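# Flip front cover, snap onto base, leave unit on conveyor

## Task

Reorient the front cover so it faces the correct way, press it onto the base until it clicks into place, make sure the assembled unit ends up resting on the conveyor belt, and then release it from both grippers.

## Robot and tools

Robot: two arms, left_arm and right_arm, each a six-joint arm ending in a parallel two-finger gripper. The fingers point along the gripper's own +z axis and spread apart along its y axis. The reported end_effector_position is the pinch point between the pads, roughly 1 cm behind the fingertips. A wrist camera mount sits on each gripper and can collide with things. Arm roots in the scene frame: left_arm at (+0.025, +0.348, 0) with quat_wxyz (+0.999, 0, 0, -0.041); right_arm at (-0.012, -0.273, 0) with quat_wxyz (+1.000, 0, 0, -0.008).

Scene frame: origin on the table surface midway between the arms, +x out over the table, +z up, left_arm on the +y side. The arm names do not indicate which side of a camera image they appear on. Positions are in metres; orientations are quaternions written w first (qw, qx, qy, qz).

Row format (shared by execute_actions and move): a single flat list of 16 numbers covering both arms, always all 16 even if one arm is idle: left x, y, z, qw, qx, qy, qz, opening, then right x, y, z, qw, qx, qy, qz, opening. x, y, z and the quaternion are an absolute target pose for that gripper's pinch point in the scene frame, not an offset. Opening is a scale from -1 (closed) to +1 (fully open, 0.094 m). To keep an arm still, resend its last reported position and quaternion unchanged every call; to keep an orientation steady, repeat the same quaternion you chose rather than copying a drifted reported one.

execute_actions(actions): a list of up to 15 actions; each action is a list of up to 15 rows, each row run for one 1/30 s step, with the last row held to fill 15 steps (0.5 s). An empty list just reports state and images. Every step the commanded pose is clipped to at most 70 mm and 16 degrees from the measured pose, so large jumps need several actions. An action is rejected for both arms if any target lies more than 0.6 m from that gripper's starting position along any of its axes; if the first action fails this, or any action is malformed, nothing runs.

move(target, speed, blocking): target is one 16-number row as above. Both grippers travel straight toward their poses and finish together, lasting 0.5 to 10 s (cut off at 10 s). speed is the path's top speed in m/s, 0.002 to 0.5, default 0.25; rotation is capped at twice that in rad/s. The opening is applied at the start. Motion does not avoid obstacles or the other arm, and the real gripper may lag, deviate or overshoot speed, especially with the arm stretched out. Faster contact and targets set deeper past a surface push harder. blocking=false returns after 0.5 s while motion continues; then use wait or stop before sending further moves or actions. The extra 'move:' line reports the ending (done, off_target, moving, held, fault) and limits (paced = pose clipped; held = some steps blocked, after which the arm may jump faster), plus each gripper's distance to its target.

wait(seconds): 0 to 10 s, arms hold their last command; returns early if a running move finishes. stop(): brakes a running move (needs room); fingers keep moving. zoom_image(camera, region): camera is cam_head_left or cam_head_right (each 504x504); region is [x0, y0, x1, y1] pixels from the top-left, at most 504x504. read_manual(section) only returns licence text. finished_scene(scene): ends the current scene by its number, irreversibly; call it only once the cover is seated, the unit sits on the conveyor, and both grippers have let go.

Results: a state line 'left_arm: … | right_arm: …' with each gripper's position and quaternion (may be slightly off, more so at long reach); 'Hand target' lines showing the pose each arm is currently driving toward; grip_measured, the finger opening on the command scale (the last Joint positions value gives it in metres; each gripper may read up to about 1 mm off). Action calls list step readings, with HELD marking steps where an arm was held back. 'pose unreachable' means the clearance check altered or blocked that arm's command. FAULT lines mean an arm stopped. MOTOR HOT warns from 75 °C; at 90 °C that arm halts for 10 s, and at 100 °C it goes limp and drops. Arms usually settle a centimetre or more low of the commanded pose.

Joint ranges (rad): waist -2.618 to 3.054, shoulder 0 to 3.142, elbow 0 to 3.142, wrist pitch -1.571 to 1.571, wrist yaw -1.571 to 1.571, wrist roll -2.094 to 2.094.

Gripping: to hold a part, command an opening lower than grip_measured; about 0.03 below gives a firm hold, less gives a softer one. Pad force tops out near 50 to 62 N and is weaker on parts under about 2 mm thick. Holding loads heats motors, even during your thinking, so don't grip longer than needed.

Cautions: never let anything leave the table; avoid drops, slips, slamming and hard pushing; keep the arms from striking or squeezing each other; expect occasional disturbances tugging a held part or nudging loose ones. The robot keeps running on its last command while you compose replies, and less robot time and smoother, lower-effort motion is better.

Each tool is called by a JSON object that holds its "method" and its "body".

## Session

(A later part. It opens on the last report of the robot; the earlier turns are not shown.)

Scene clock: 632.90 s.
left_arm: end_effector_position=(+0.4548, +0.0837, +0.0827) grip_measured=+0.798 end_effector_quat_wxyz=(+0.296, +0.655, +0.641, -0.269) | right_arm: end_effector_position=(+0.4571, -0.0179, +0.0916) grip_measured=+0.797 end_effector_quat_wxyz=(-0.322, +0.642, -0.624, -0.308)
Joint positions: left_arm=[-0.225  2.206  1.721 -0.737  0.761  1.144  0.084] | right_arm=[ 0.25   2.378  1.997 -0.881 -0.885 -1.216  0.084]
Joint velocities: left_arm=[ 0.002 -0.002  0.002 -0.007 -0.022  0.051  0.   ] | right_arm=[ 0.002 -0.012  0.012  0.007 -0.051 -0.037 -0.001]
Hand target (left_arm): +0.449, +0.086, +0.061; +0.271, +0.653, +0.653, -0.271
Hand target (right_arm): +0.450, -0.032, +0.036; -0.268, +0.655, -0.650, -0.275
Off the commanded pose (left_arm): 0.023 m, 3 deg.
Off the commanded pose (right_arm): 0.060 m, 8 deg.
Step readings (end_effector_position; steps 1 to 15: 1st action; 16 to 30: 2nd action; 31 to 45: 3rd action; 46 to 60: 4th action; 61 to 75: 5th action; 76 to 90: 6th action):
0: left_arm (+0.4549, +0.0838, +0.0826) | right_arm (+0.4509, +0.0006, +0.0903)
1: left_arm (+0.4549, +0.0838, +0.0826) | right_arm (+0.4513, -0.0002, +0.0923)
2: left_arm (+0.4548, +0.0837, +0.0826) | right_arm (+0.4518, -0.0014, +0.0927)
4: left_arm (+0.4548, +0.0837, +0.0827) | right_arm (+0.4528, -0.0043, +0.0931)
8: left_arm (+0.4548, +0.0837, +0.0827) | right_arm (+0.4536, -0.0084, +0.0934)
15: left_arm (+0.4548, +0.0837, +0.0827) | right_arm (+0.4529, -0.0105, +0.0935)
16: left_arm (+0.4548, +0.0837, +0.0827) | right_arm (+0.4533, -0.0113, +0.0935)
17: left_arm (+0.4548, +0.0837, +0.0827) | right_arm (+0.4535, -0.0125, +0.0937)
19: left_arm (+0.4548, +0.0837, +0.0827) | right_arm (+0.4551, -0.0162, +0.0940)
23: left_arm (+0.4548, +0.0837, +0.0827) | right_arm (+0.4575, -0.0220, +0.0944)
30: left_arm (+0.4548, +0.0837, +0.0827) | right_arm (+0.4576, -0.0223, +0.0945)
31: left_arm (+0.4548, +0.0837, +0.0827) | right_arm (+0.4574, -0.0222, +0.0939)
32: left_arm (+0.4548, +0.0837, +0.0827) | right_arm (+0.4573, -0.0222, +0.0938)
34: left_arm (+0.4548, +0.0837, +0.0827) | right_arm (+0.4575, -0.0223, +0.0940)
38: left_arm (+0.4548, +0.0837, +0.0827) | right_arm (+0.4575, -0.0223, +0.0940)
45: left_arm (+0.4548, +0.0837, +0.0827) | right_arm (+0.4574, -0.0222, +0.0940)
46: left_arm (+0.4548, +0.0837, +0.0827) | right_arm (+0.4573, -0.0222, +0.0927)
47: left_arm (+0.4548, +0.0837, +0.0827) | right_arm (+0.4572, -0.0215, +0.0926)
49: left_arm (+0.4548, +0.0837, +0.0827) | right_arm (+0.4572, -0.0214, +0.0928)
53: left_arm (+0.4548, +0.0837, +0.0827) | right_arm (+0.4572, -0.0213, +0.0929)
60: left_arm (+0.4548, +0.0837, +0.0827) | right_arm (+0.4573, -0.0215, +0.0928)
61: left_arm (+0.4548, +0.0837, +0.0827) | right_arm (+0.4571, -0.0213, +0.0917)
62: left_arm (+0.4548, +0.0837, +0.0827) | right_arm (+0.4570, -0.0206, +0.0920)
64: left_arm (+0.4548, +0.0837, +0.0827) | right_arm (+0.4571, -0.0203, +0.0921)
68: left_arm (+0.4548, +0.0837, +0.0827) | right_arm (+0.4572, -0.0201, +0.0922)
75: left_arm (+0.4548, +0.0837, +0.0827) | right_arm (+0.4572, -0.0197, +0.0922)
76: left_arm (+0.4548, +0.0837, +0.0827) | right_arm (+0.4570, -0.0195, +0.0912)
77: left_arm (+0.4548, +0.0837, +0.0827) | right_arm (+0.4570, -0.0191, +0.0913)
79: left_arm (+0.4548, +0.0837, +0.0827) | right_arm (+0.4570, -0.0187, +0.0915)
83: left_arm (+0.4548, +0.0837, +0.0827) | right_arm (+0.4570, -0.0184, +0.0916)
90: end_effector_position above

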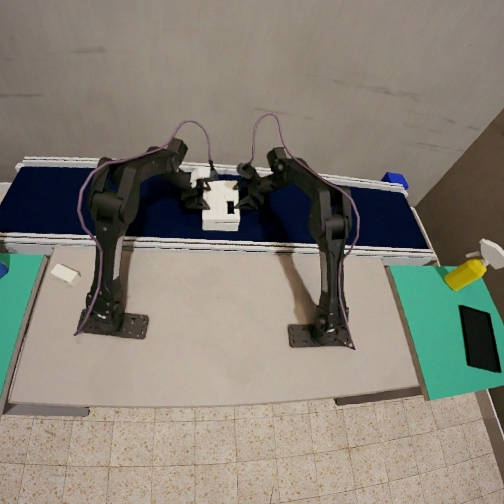

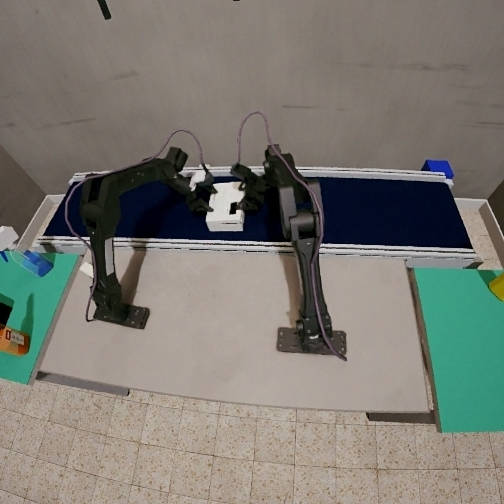

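{"method": "move", "body": {"target": [0.455,0.14,0.1,0.268,0.662,0.645,-0.274,0.8,0.46,-0.06,0.105,0.268,-0.662,0.645,0.274,0.8], "speed": 0.05}}

{"method": "move", "body": {"target": [0.455,0.135,0.028,0.268,0.662,0.645,-0.274,0.8,0.46,-0.065,0.068,0.264,-0.67,0.636,0.278,0.8], "speed": 0.05}}

{"method": "zoom_image", "body": {"camera": "cam_head_right", "region": [195,175,265,245]}}

{"method": "move", "body": {"target": [0.455,0.085,0.032,0.268,0.662,0.645,-0.274,0.8,0.46,-0.008,0.06,0.264,-0.67,0.636,0.278,0.8], "speed": 0.02}}

{"method": "zoom_image", "body": {"camera": "cam_head_left", "region": [185,175,255,245]}}

{"method": "zoom_image", "body": {"camera": "cam_head_right", "region": [195,175,265,245]}}

Scene clock: 647.30 s.
left_arm: end_effector_position=(+0.4534, +0.1391, +0.0978) grip_measured=+0.798 end_effector_quat_wxyz=(+0.269, +0.661, +0.646, -0.271) | right_arm: end_effector_position=(+0.4581, -0.0580, +0.1060) grip_measured=+0.797 end_effector_quat_wxyz=(-0.270, +0.662, -0.645, -0.268)
Joint positions: left_arm=[-0.11   2.206  1.815 -1.006  0.768  1.329  0.084] | right_arm=[ 0.201  2.408  2.194 -1.184 -0.766 -1.342  0.084]
Joint velocities: left_arm=[ 0.007 -0.007 -0.007 -0.066 -0.022 -0.007  0.   ] | right_arm=[-0.002 -0.017  0.002 -0.007  0.022  0.007  0.001]
Hand target (left_arm): +0.455, +0.140, +0.100; +0.268, +0.661, +0.645, -0.274
Hand target (right_arm): +0.460, -0.060, +0.105; -0.269, +0.661, -0.645, -0.273
Off the commanded pose (left_arm): 0.003 m, 0 deg.
Off the commanded pose (right_arm): 0.003 m, 1 deg.
move: done

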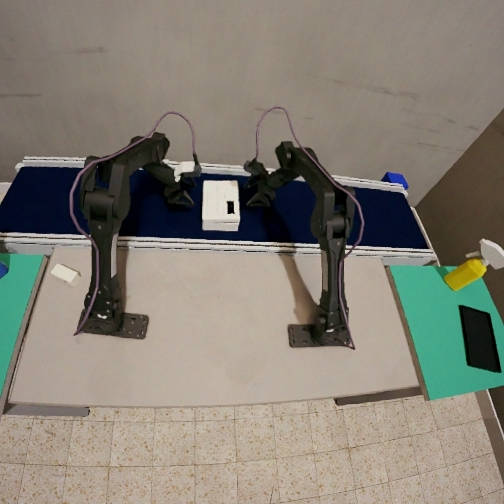

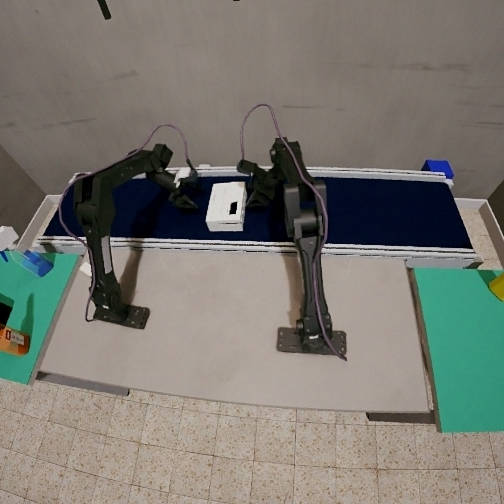

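Scene clock: 649.07 s.
left_arm: end_effector_position=(+0.4601, +0.1381, +0.0389) grip_measured=+0.798 end_effector_quat_wxyz=(+0.277, +0.663, +0.643, -0.264) | right_arm: end_effector_position=(+0.4619, -0.0634, +0.0804) grip_measured=+0.797 end_effector_quat_wxyz=(-0.268, +0.675, -0.634, -0.264)
Joint positions: left_arm=[-0.11   2.275  1.686 -0.784  0.766  1.329  0.084] | right_arm=[ 0.191  2.447  2.168 -1.146 -0.76  -1.4    0.084]
Joint velocities: left_arm=[-0.017 -0.002  0.002  0.037  0.007  0.066  0.   ] | right_arm=[-0.002 -0.007 -0.007  0.051  0.037 -0.037  0.   ]
Hand target (left_arm): +0.454, +0.135, +0.028; +0.268, +0.662, +0.645, -0.274
Hand target (right_arm): +0.459, -0.065, +0.068; -0.264, +0.670, -0.636, -0.278
Off the commanded pose (left_arm): 0.012 m, 2 deg.
Off the commanded pose (right_arm): 0.013 m, 2 deg.
move: off_target (left_arm, right_arm)

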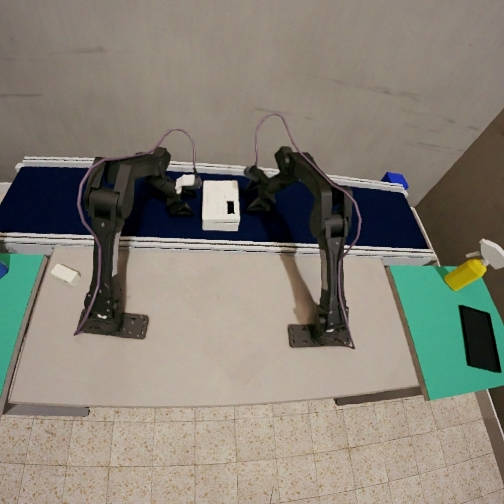

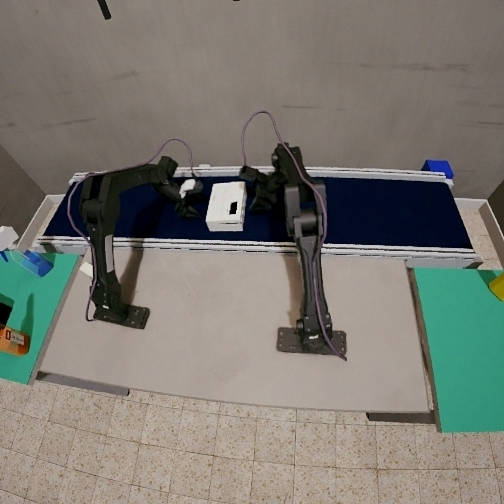

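Region (195, 175, 265, 245) of cam_head_right's 504x504 image, scaled by 7.200, with more detail than that image has.

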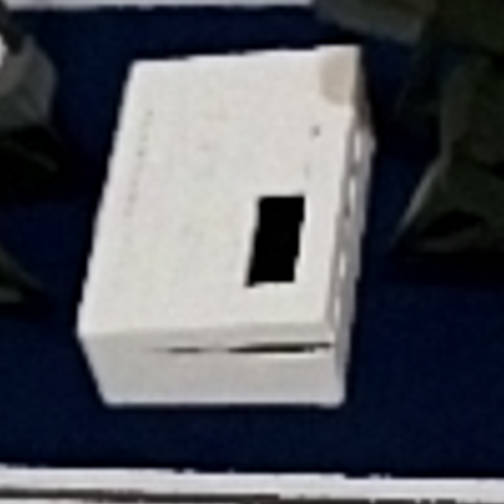

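Scene clock: 652.23 s.
left_arm: end_effector_position=(+0.4575, +0.1113, +0.0330) grip_measured=+0.798 end_effector_quat_wxyz=(+0.257, +0.656, +0.665, -0.249) | right_arm: end_effector_position=(+0.4658, -0.0379, +0.0625) grip_measured=+0.797 end_effector_quat_wxyz=(-0.250, +0.665, -0.658, -0.250)
Joint positions: left_arm=[-0.187  2.275  1.686 -0.73   0.694  1.196  0.084] | right_arm=[ 0.254  2.475  2.168 -1.063 -0.699 -1.27   0.084]
Joint velocities: left_arm=[ 0.012 -0.002  0.007 -0.051 -0.037  0.051  0.   ] | right_arm=[ 0.007 -0.007 -0.012  0.081 -0.066  0.007 -0.001]
Hand target (left_arm): +0.454, +0.086, +0.032; +0.267, +0.662, +0.645, -0.273
Hand target (right_arm): +0.459, -0.010, +0.060; -0.262, +0.671, -0.636, -0.278
Off the commanded pose (left_arm): 0.026 m, 4 deg.
Off the commanded pose (right_arm): 0.031 m, 4 deg.
move: off_target (left_arm, right_arm)

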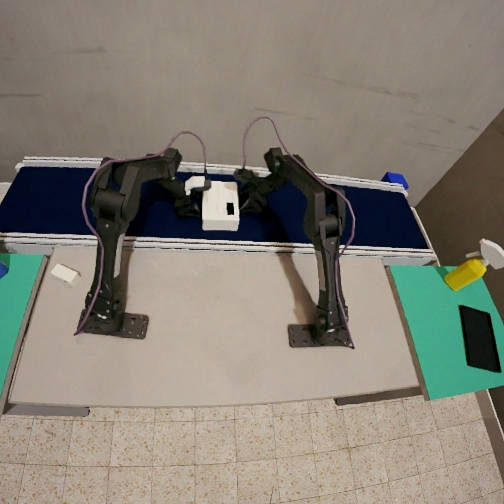

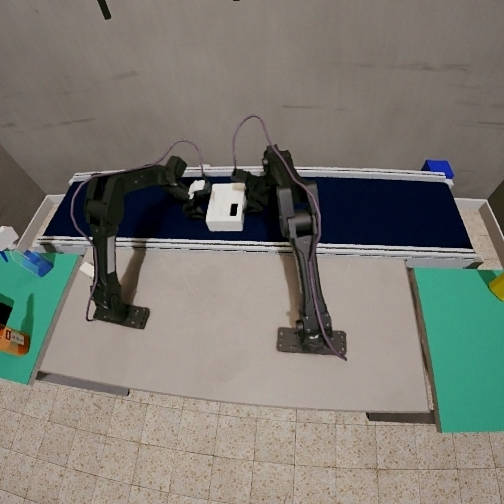

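Region (185, 175, 255, 245) of cam_head_left's 504x504 image, scaled by 7.200, with more detail than that image has.

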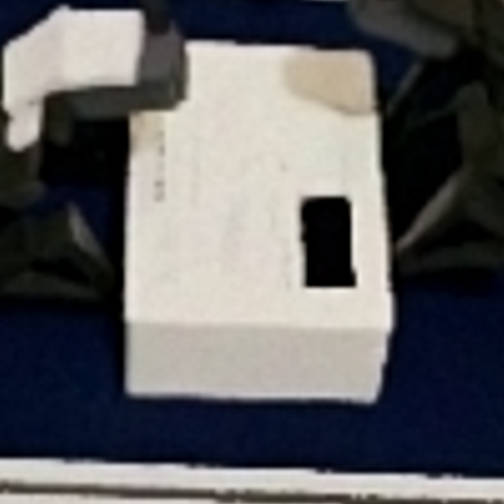

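Region (195, 175, 265, 245) of cam_head_right's 504x504 image, scaled by 7.200, with more detail than that image has.

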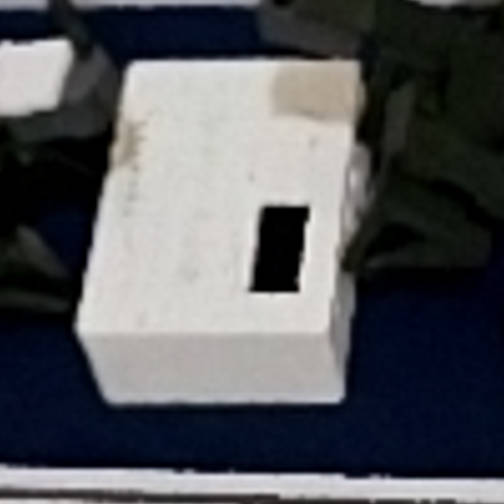

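The near end is closed. One more press at the far end.

{"method": "move", "body": {"target": [0.455,0.15,0.06,0.268,0.662,0.645,-0.274,0.8,0.46,-0.08,0.09,0.268,-0.662,0.645,0.274,0.8], "speed": 0.05}}

{"method": "move", "body": {"target": [0.45,0.15,0.13,0.36,0.316,0.868,-0.131,-1,0.4,-0.15,0.12,0.268,-0.662,0.645,0.274,0.8], "speed": 0.15}}

{"method": "move", "body": {"target": [0.52,0.04,0.115,0.36,0.316,0.868,-0.131,-1,0.4,-0.15,0.12,0.268,-0.662,0.645,0.274,0.8], "speed": 0.1}}

{"method": "move", "body": {"target": [0.515,0.04,0.045,0.36,0.316,0.868,-0.131,-1,0.4,-0.15,0.12,0.268,-0.662,0.645,0.274,0.8], "speed": 0.025}}

{"method": "move", "body": {"target": [0.42,0.2,0.16,0.36,0.316,0.868,-0.131,-1,0.4,-0.15,0.12,0.268,-0.662,0.645,0.274,0.8], "speed": 0.1}}

{"method": "zoom_image", "body": {"camera": "cam_head_left", "region": [185,175,255,245]}}

{"method": "zoom_image", "body": {"camera": "cam_head_right", "region": [195,175,265,245]}}

Scene clock: 663.93 s.
left_arm: end_effector_position=(+0.4515, +0.1520, +0.0399) grip_measured=+0.799 end_effector_quat_wxyz=(+0.250, +0.658, +0.655, -0.273) | right_arm: end_effector_position=(+0.4628, -0.0799, +0.0751) grip_measured=+0.797 end_effector_quat_wxyz=(-0.259, +0.662, -0.650, -0.270)
Joint positions: left_arm=[-0.088  2.275  1.708 -0.887  0.751  1.358  0.084] | right_arm=[ 0.158  2.457  2.168 -1.174 -0.76  -1.403  0.084]
Joint velocities: left_arm=[-0.022 -0.002  0.017  0.022 -0.022 -0.007  0.   ] | right_arm=[-0.012 -0.012 -0.002 -0.022 -0.022 -0.007  0.001]
Hand target (left_arm): +0.455, +0.150, +0.060; +0.268, +0.661, +0.645, -0.274
Hand target (right_arm): +0.460, -0.080, +0.090; -0.268, +0.662, -0.644, -0.274
Off the commanded pose (left_arm): 0.020 m, 2 deg.
Off the commanded pose (right_arm): 0.015 m, 1 deg.
move: off_target (left_arm, right_arm)

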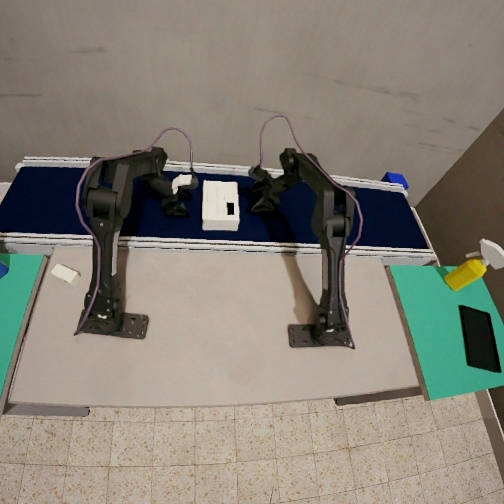

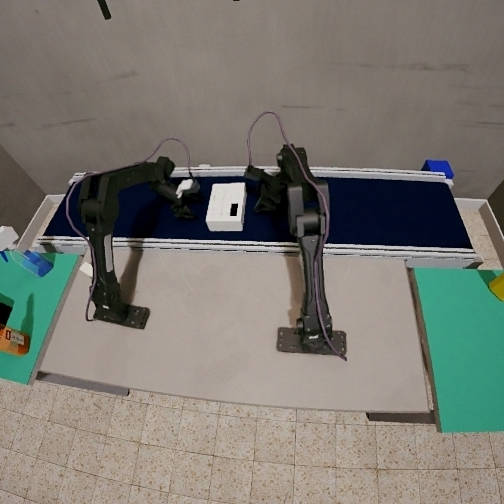

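Scene clock: 667.40 s.
left_arm: end_effector_position=(+0.4555, +0.1498, +0.1278) grip_measured=-0.982 end_effector_quat_wxyz=(+0.355, +0.321, +0.868, -0.129) | right_arm: end_effector_position=(+0.4082, -0.1492, +0.1121) grip_measured=+0.797 end_effector_quat_wxyz=(-0.265, +0.666, -0.646, -0.264)
Joint positions: left_arm=[-0.258  1.745  1.216 -0.3    0.251  0.27   0.001] | right_arm=[ 0.014  2.186  1.853 -1.253 -0.766 -1.609  0.084]
Joint velocities: left_arm=[-0.017  0.007  0.002  0.022 -0.051 -0.081  0.   ] | right_arm=[-0.012  0.007 -0.002 -0.022  0.051  0.037  0.   ]
Hand target (left_arm): +0.451, +0.150, +0.130; +0.358, +0.317, +0.869, -0.128
Hand target (right_arm): +0.400, -0.149, +0.120; -0.268, +0.661, -0.645, -0.274
Off the commanded pose (left_arm): 0.006 m, 1 deg.
Off the commanded pose (right_arm): 0.011 m, 1 deg.
move: off_target (right_arm)

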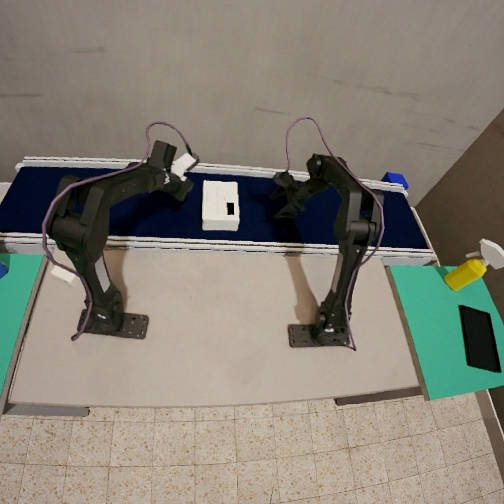

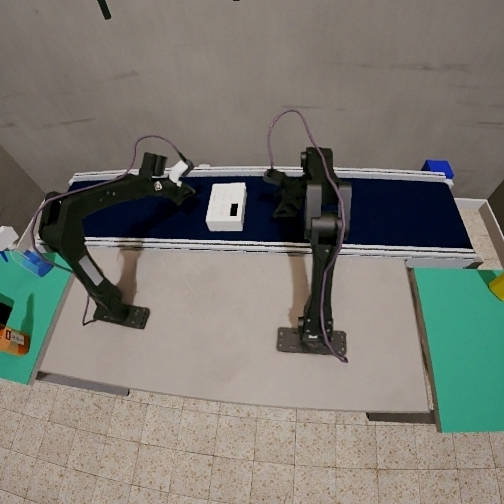

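Scene clock: 669.10 s.
left_arm: end_effector_position=(+0.5195, +0.0414, +0.1169) grip_measured=-0.982 end_effector_quat_wxyz=(+0.368, +0.321, +0.862, -0.133) | right_arm: end_effector_position=(+0.4075, -0.1494, +0.1119) grip_measured=+0.797 end_effector_quat_wxyz=(-0.263, +0.667, -0.645, -0.264)
Joint positions: left_arm=[-0.433  2.122  1.666 -0.319  0.135  0.141  0.001] | right_arm=[ 0.014  2.186  1.853 -1.256 -0.764 -1.612  0.084]
Joint velocities: left_arm=[ 0.002 -0.002  0.002 -0.051 -0.066 -0.051  0.   ] | right_arm=[-0.002 -0.002 -0.007  0.022 -0.007  0.022  0.   ]
Hand target (left_arm): +0.521, +0.040, +0.114; +0.361, +0.316, +0.868, -0.130
Hand target (right_arm): +0.400, -0.150, +0.120; -0.268, +0.662, -0.645, -0.274
Off the commanded pose (left_arm): 0.002 m, 1 deg.
Off the commanded pose (right_arm): 0.011 m, 1 deg.
move: off_target (right_arm)

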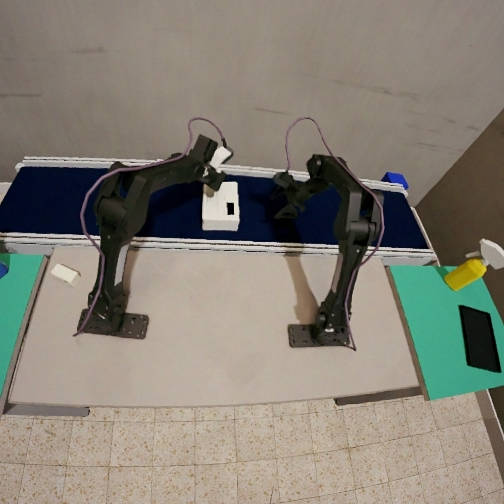

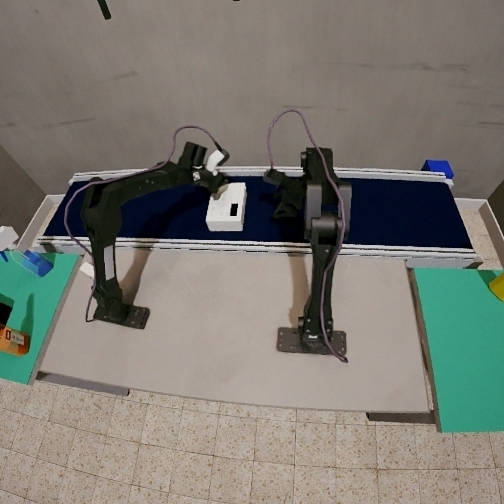

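Scene clock: 672.20 s.
left_arm: end_effector_position=(+0.5272, +0.0371, +0.0813) grip_measured=-0.982 end_effector_quat_wxyz=(+0.398, +0.316, +0.850, -0.139) | right_arm: end_effector_position=(+0.4074, -0.1494, +0.1119) grip_measured=+0.797 end_effector_quat_wxyz=(-0.263, +0.667, -0.645, -0.264)
Joint positions: left_arm=[-0.433  2.169  1.543 -0.083  0.135  0.135  0.001] | right_arm=[ 0.014  2.186  1.853 -1.256 -0.765 -1.612  0.084]
Joint velocities: left_arm=[ 0.002  0.002 -0.002  0.022  0.022  0.037 -0.001] | right_arm=[-0.002 -0.027 -0.002 -0.007  0.007 -0.081  0.   ]
Hand target (left_arm): +0.513, +0.041, +0.046; +0.360, +0.316, +0.868, -0.131
Hand target (right_arm): +0.400, -0.150, +0.120; -0.268, +0.662, -0.645, -0.274
Off the commanded pose (left_arm): 0.038 m, 5 deg.
Off the commanded pose (right_arm): 0.011 m, 1 deg.
move: off_target (left_arm, right_arm)

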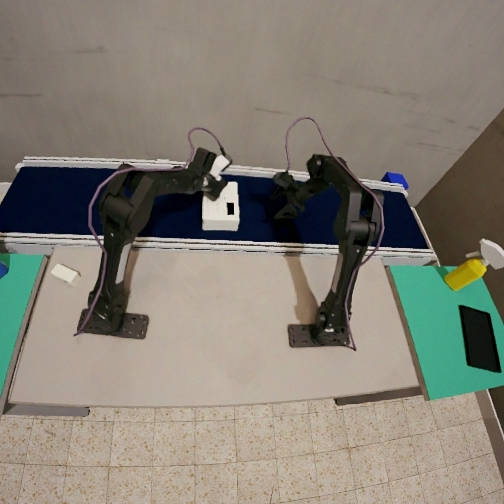

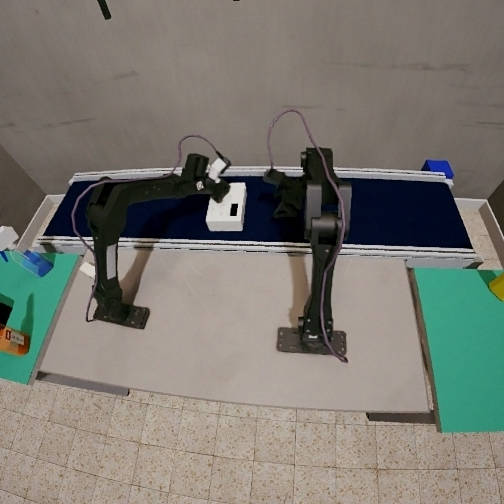

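Scene clock: 674.83 s.
left_arm: end_effector_position=(+0.4296, +0.1974, +0.1648) grip_measured=-0.982 end_effector_quat_wxyz=(+0.369, +0.311, +0.867, -0.127) | right_arm: end_effector_position=(+0.4074, -0.1494, +0.1119) grip_measured=+0.797 end_effector_quat_wxyz=(-0.263, +0.667, -0.645, -0.264)
Joint positions: left_arm=[-0.149  1.555  1.145 -0.411  0.313  0.333  0.001] | right_arm=[ 0.014  2.186  1.853 -1.256 -0.765 -1.612  0.084]
Joint velocities: left_arm=[-0.007  0.002  0.002 -0.066  0.007  0.037  0.001] | right_arm=[ 0.007 -0.007 -0.017  0.022 -0.007 -0.022 -0.   ]
Hand target (left_arm): +0.420, +0.199, +0.162; +0.360, +0.315, +0.868, -0.133
Hand target (right_arm): +0.400, -0.150, +0.120; -0.268, +0.662, -0.645, -0.274
Off the commanded pose (left_arm): 0.011 m, 1 deg.
Off the commanded pose (right_arm): 0.011 m, 1 deg.
move: off_target (left_arm, right_arm)

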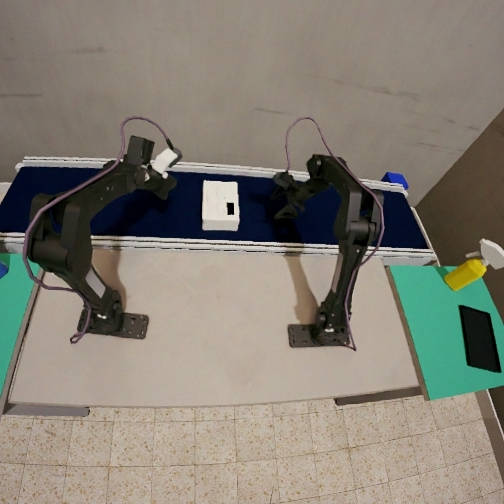

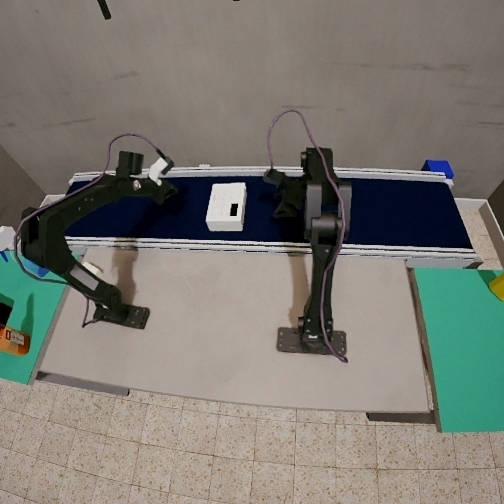

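Region (185, 175, 255, 245) of cam_head_left's 504x504 image, scaled by 7.200, with more detail than that image has.

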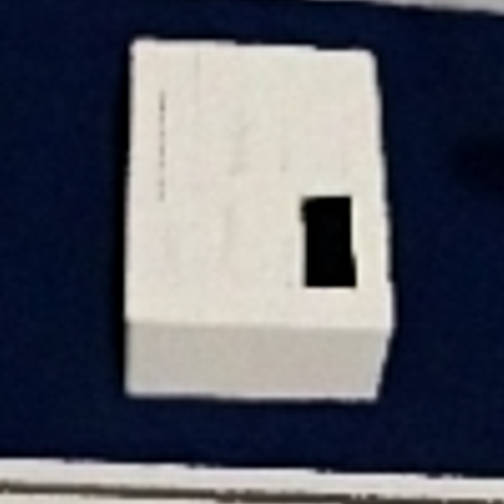

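Region (195, 175, 265, 245) of cam_head_right's 504x504 image, scaled by 7.200, with more detail than that image has.

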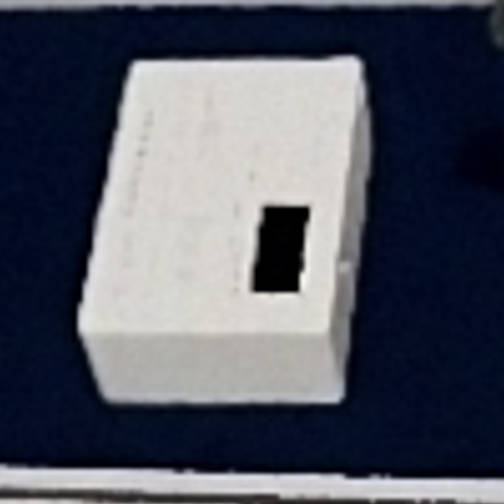

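{"method": "finished_scene", "body": {"scene": 1}}

The scene is finished: the task was done.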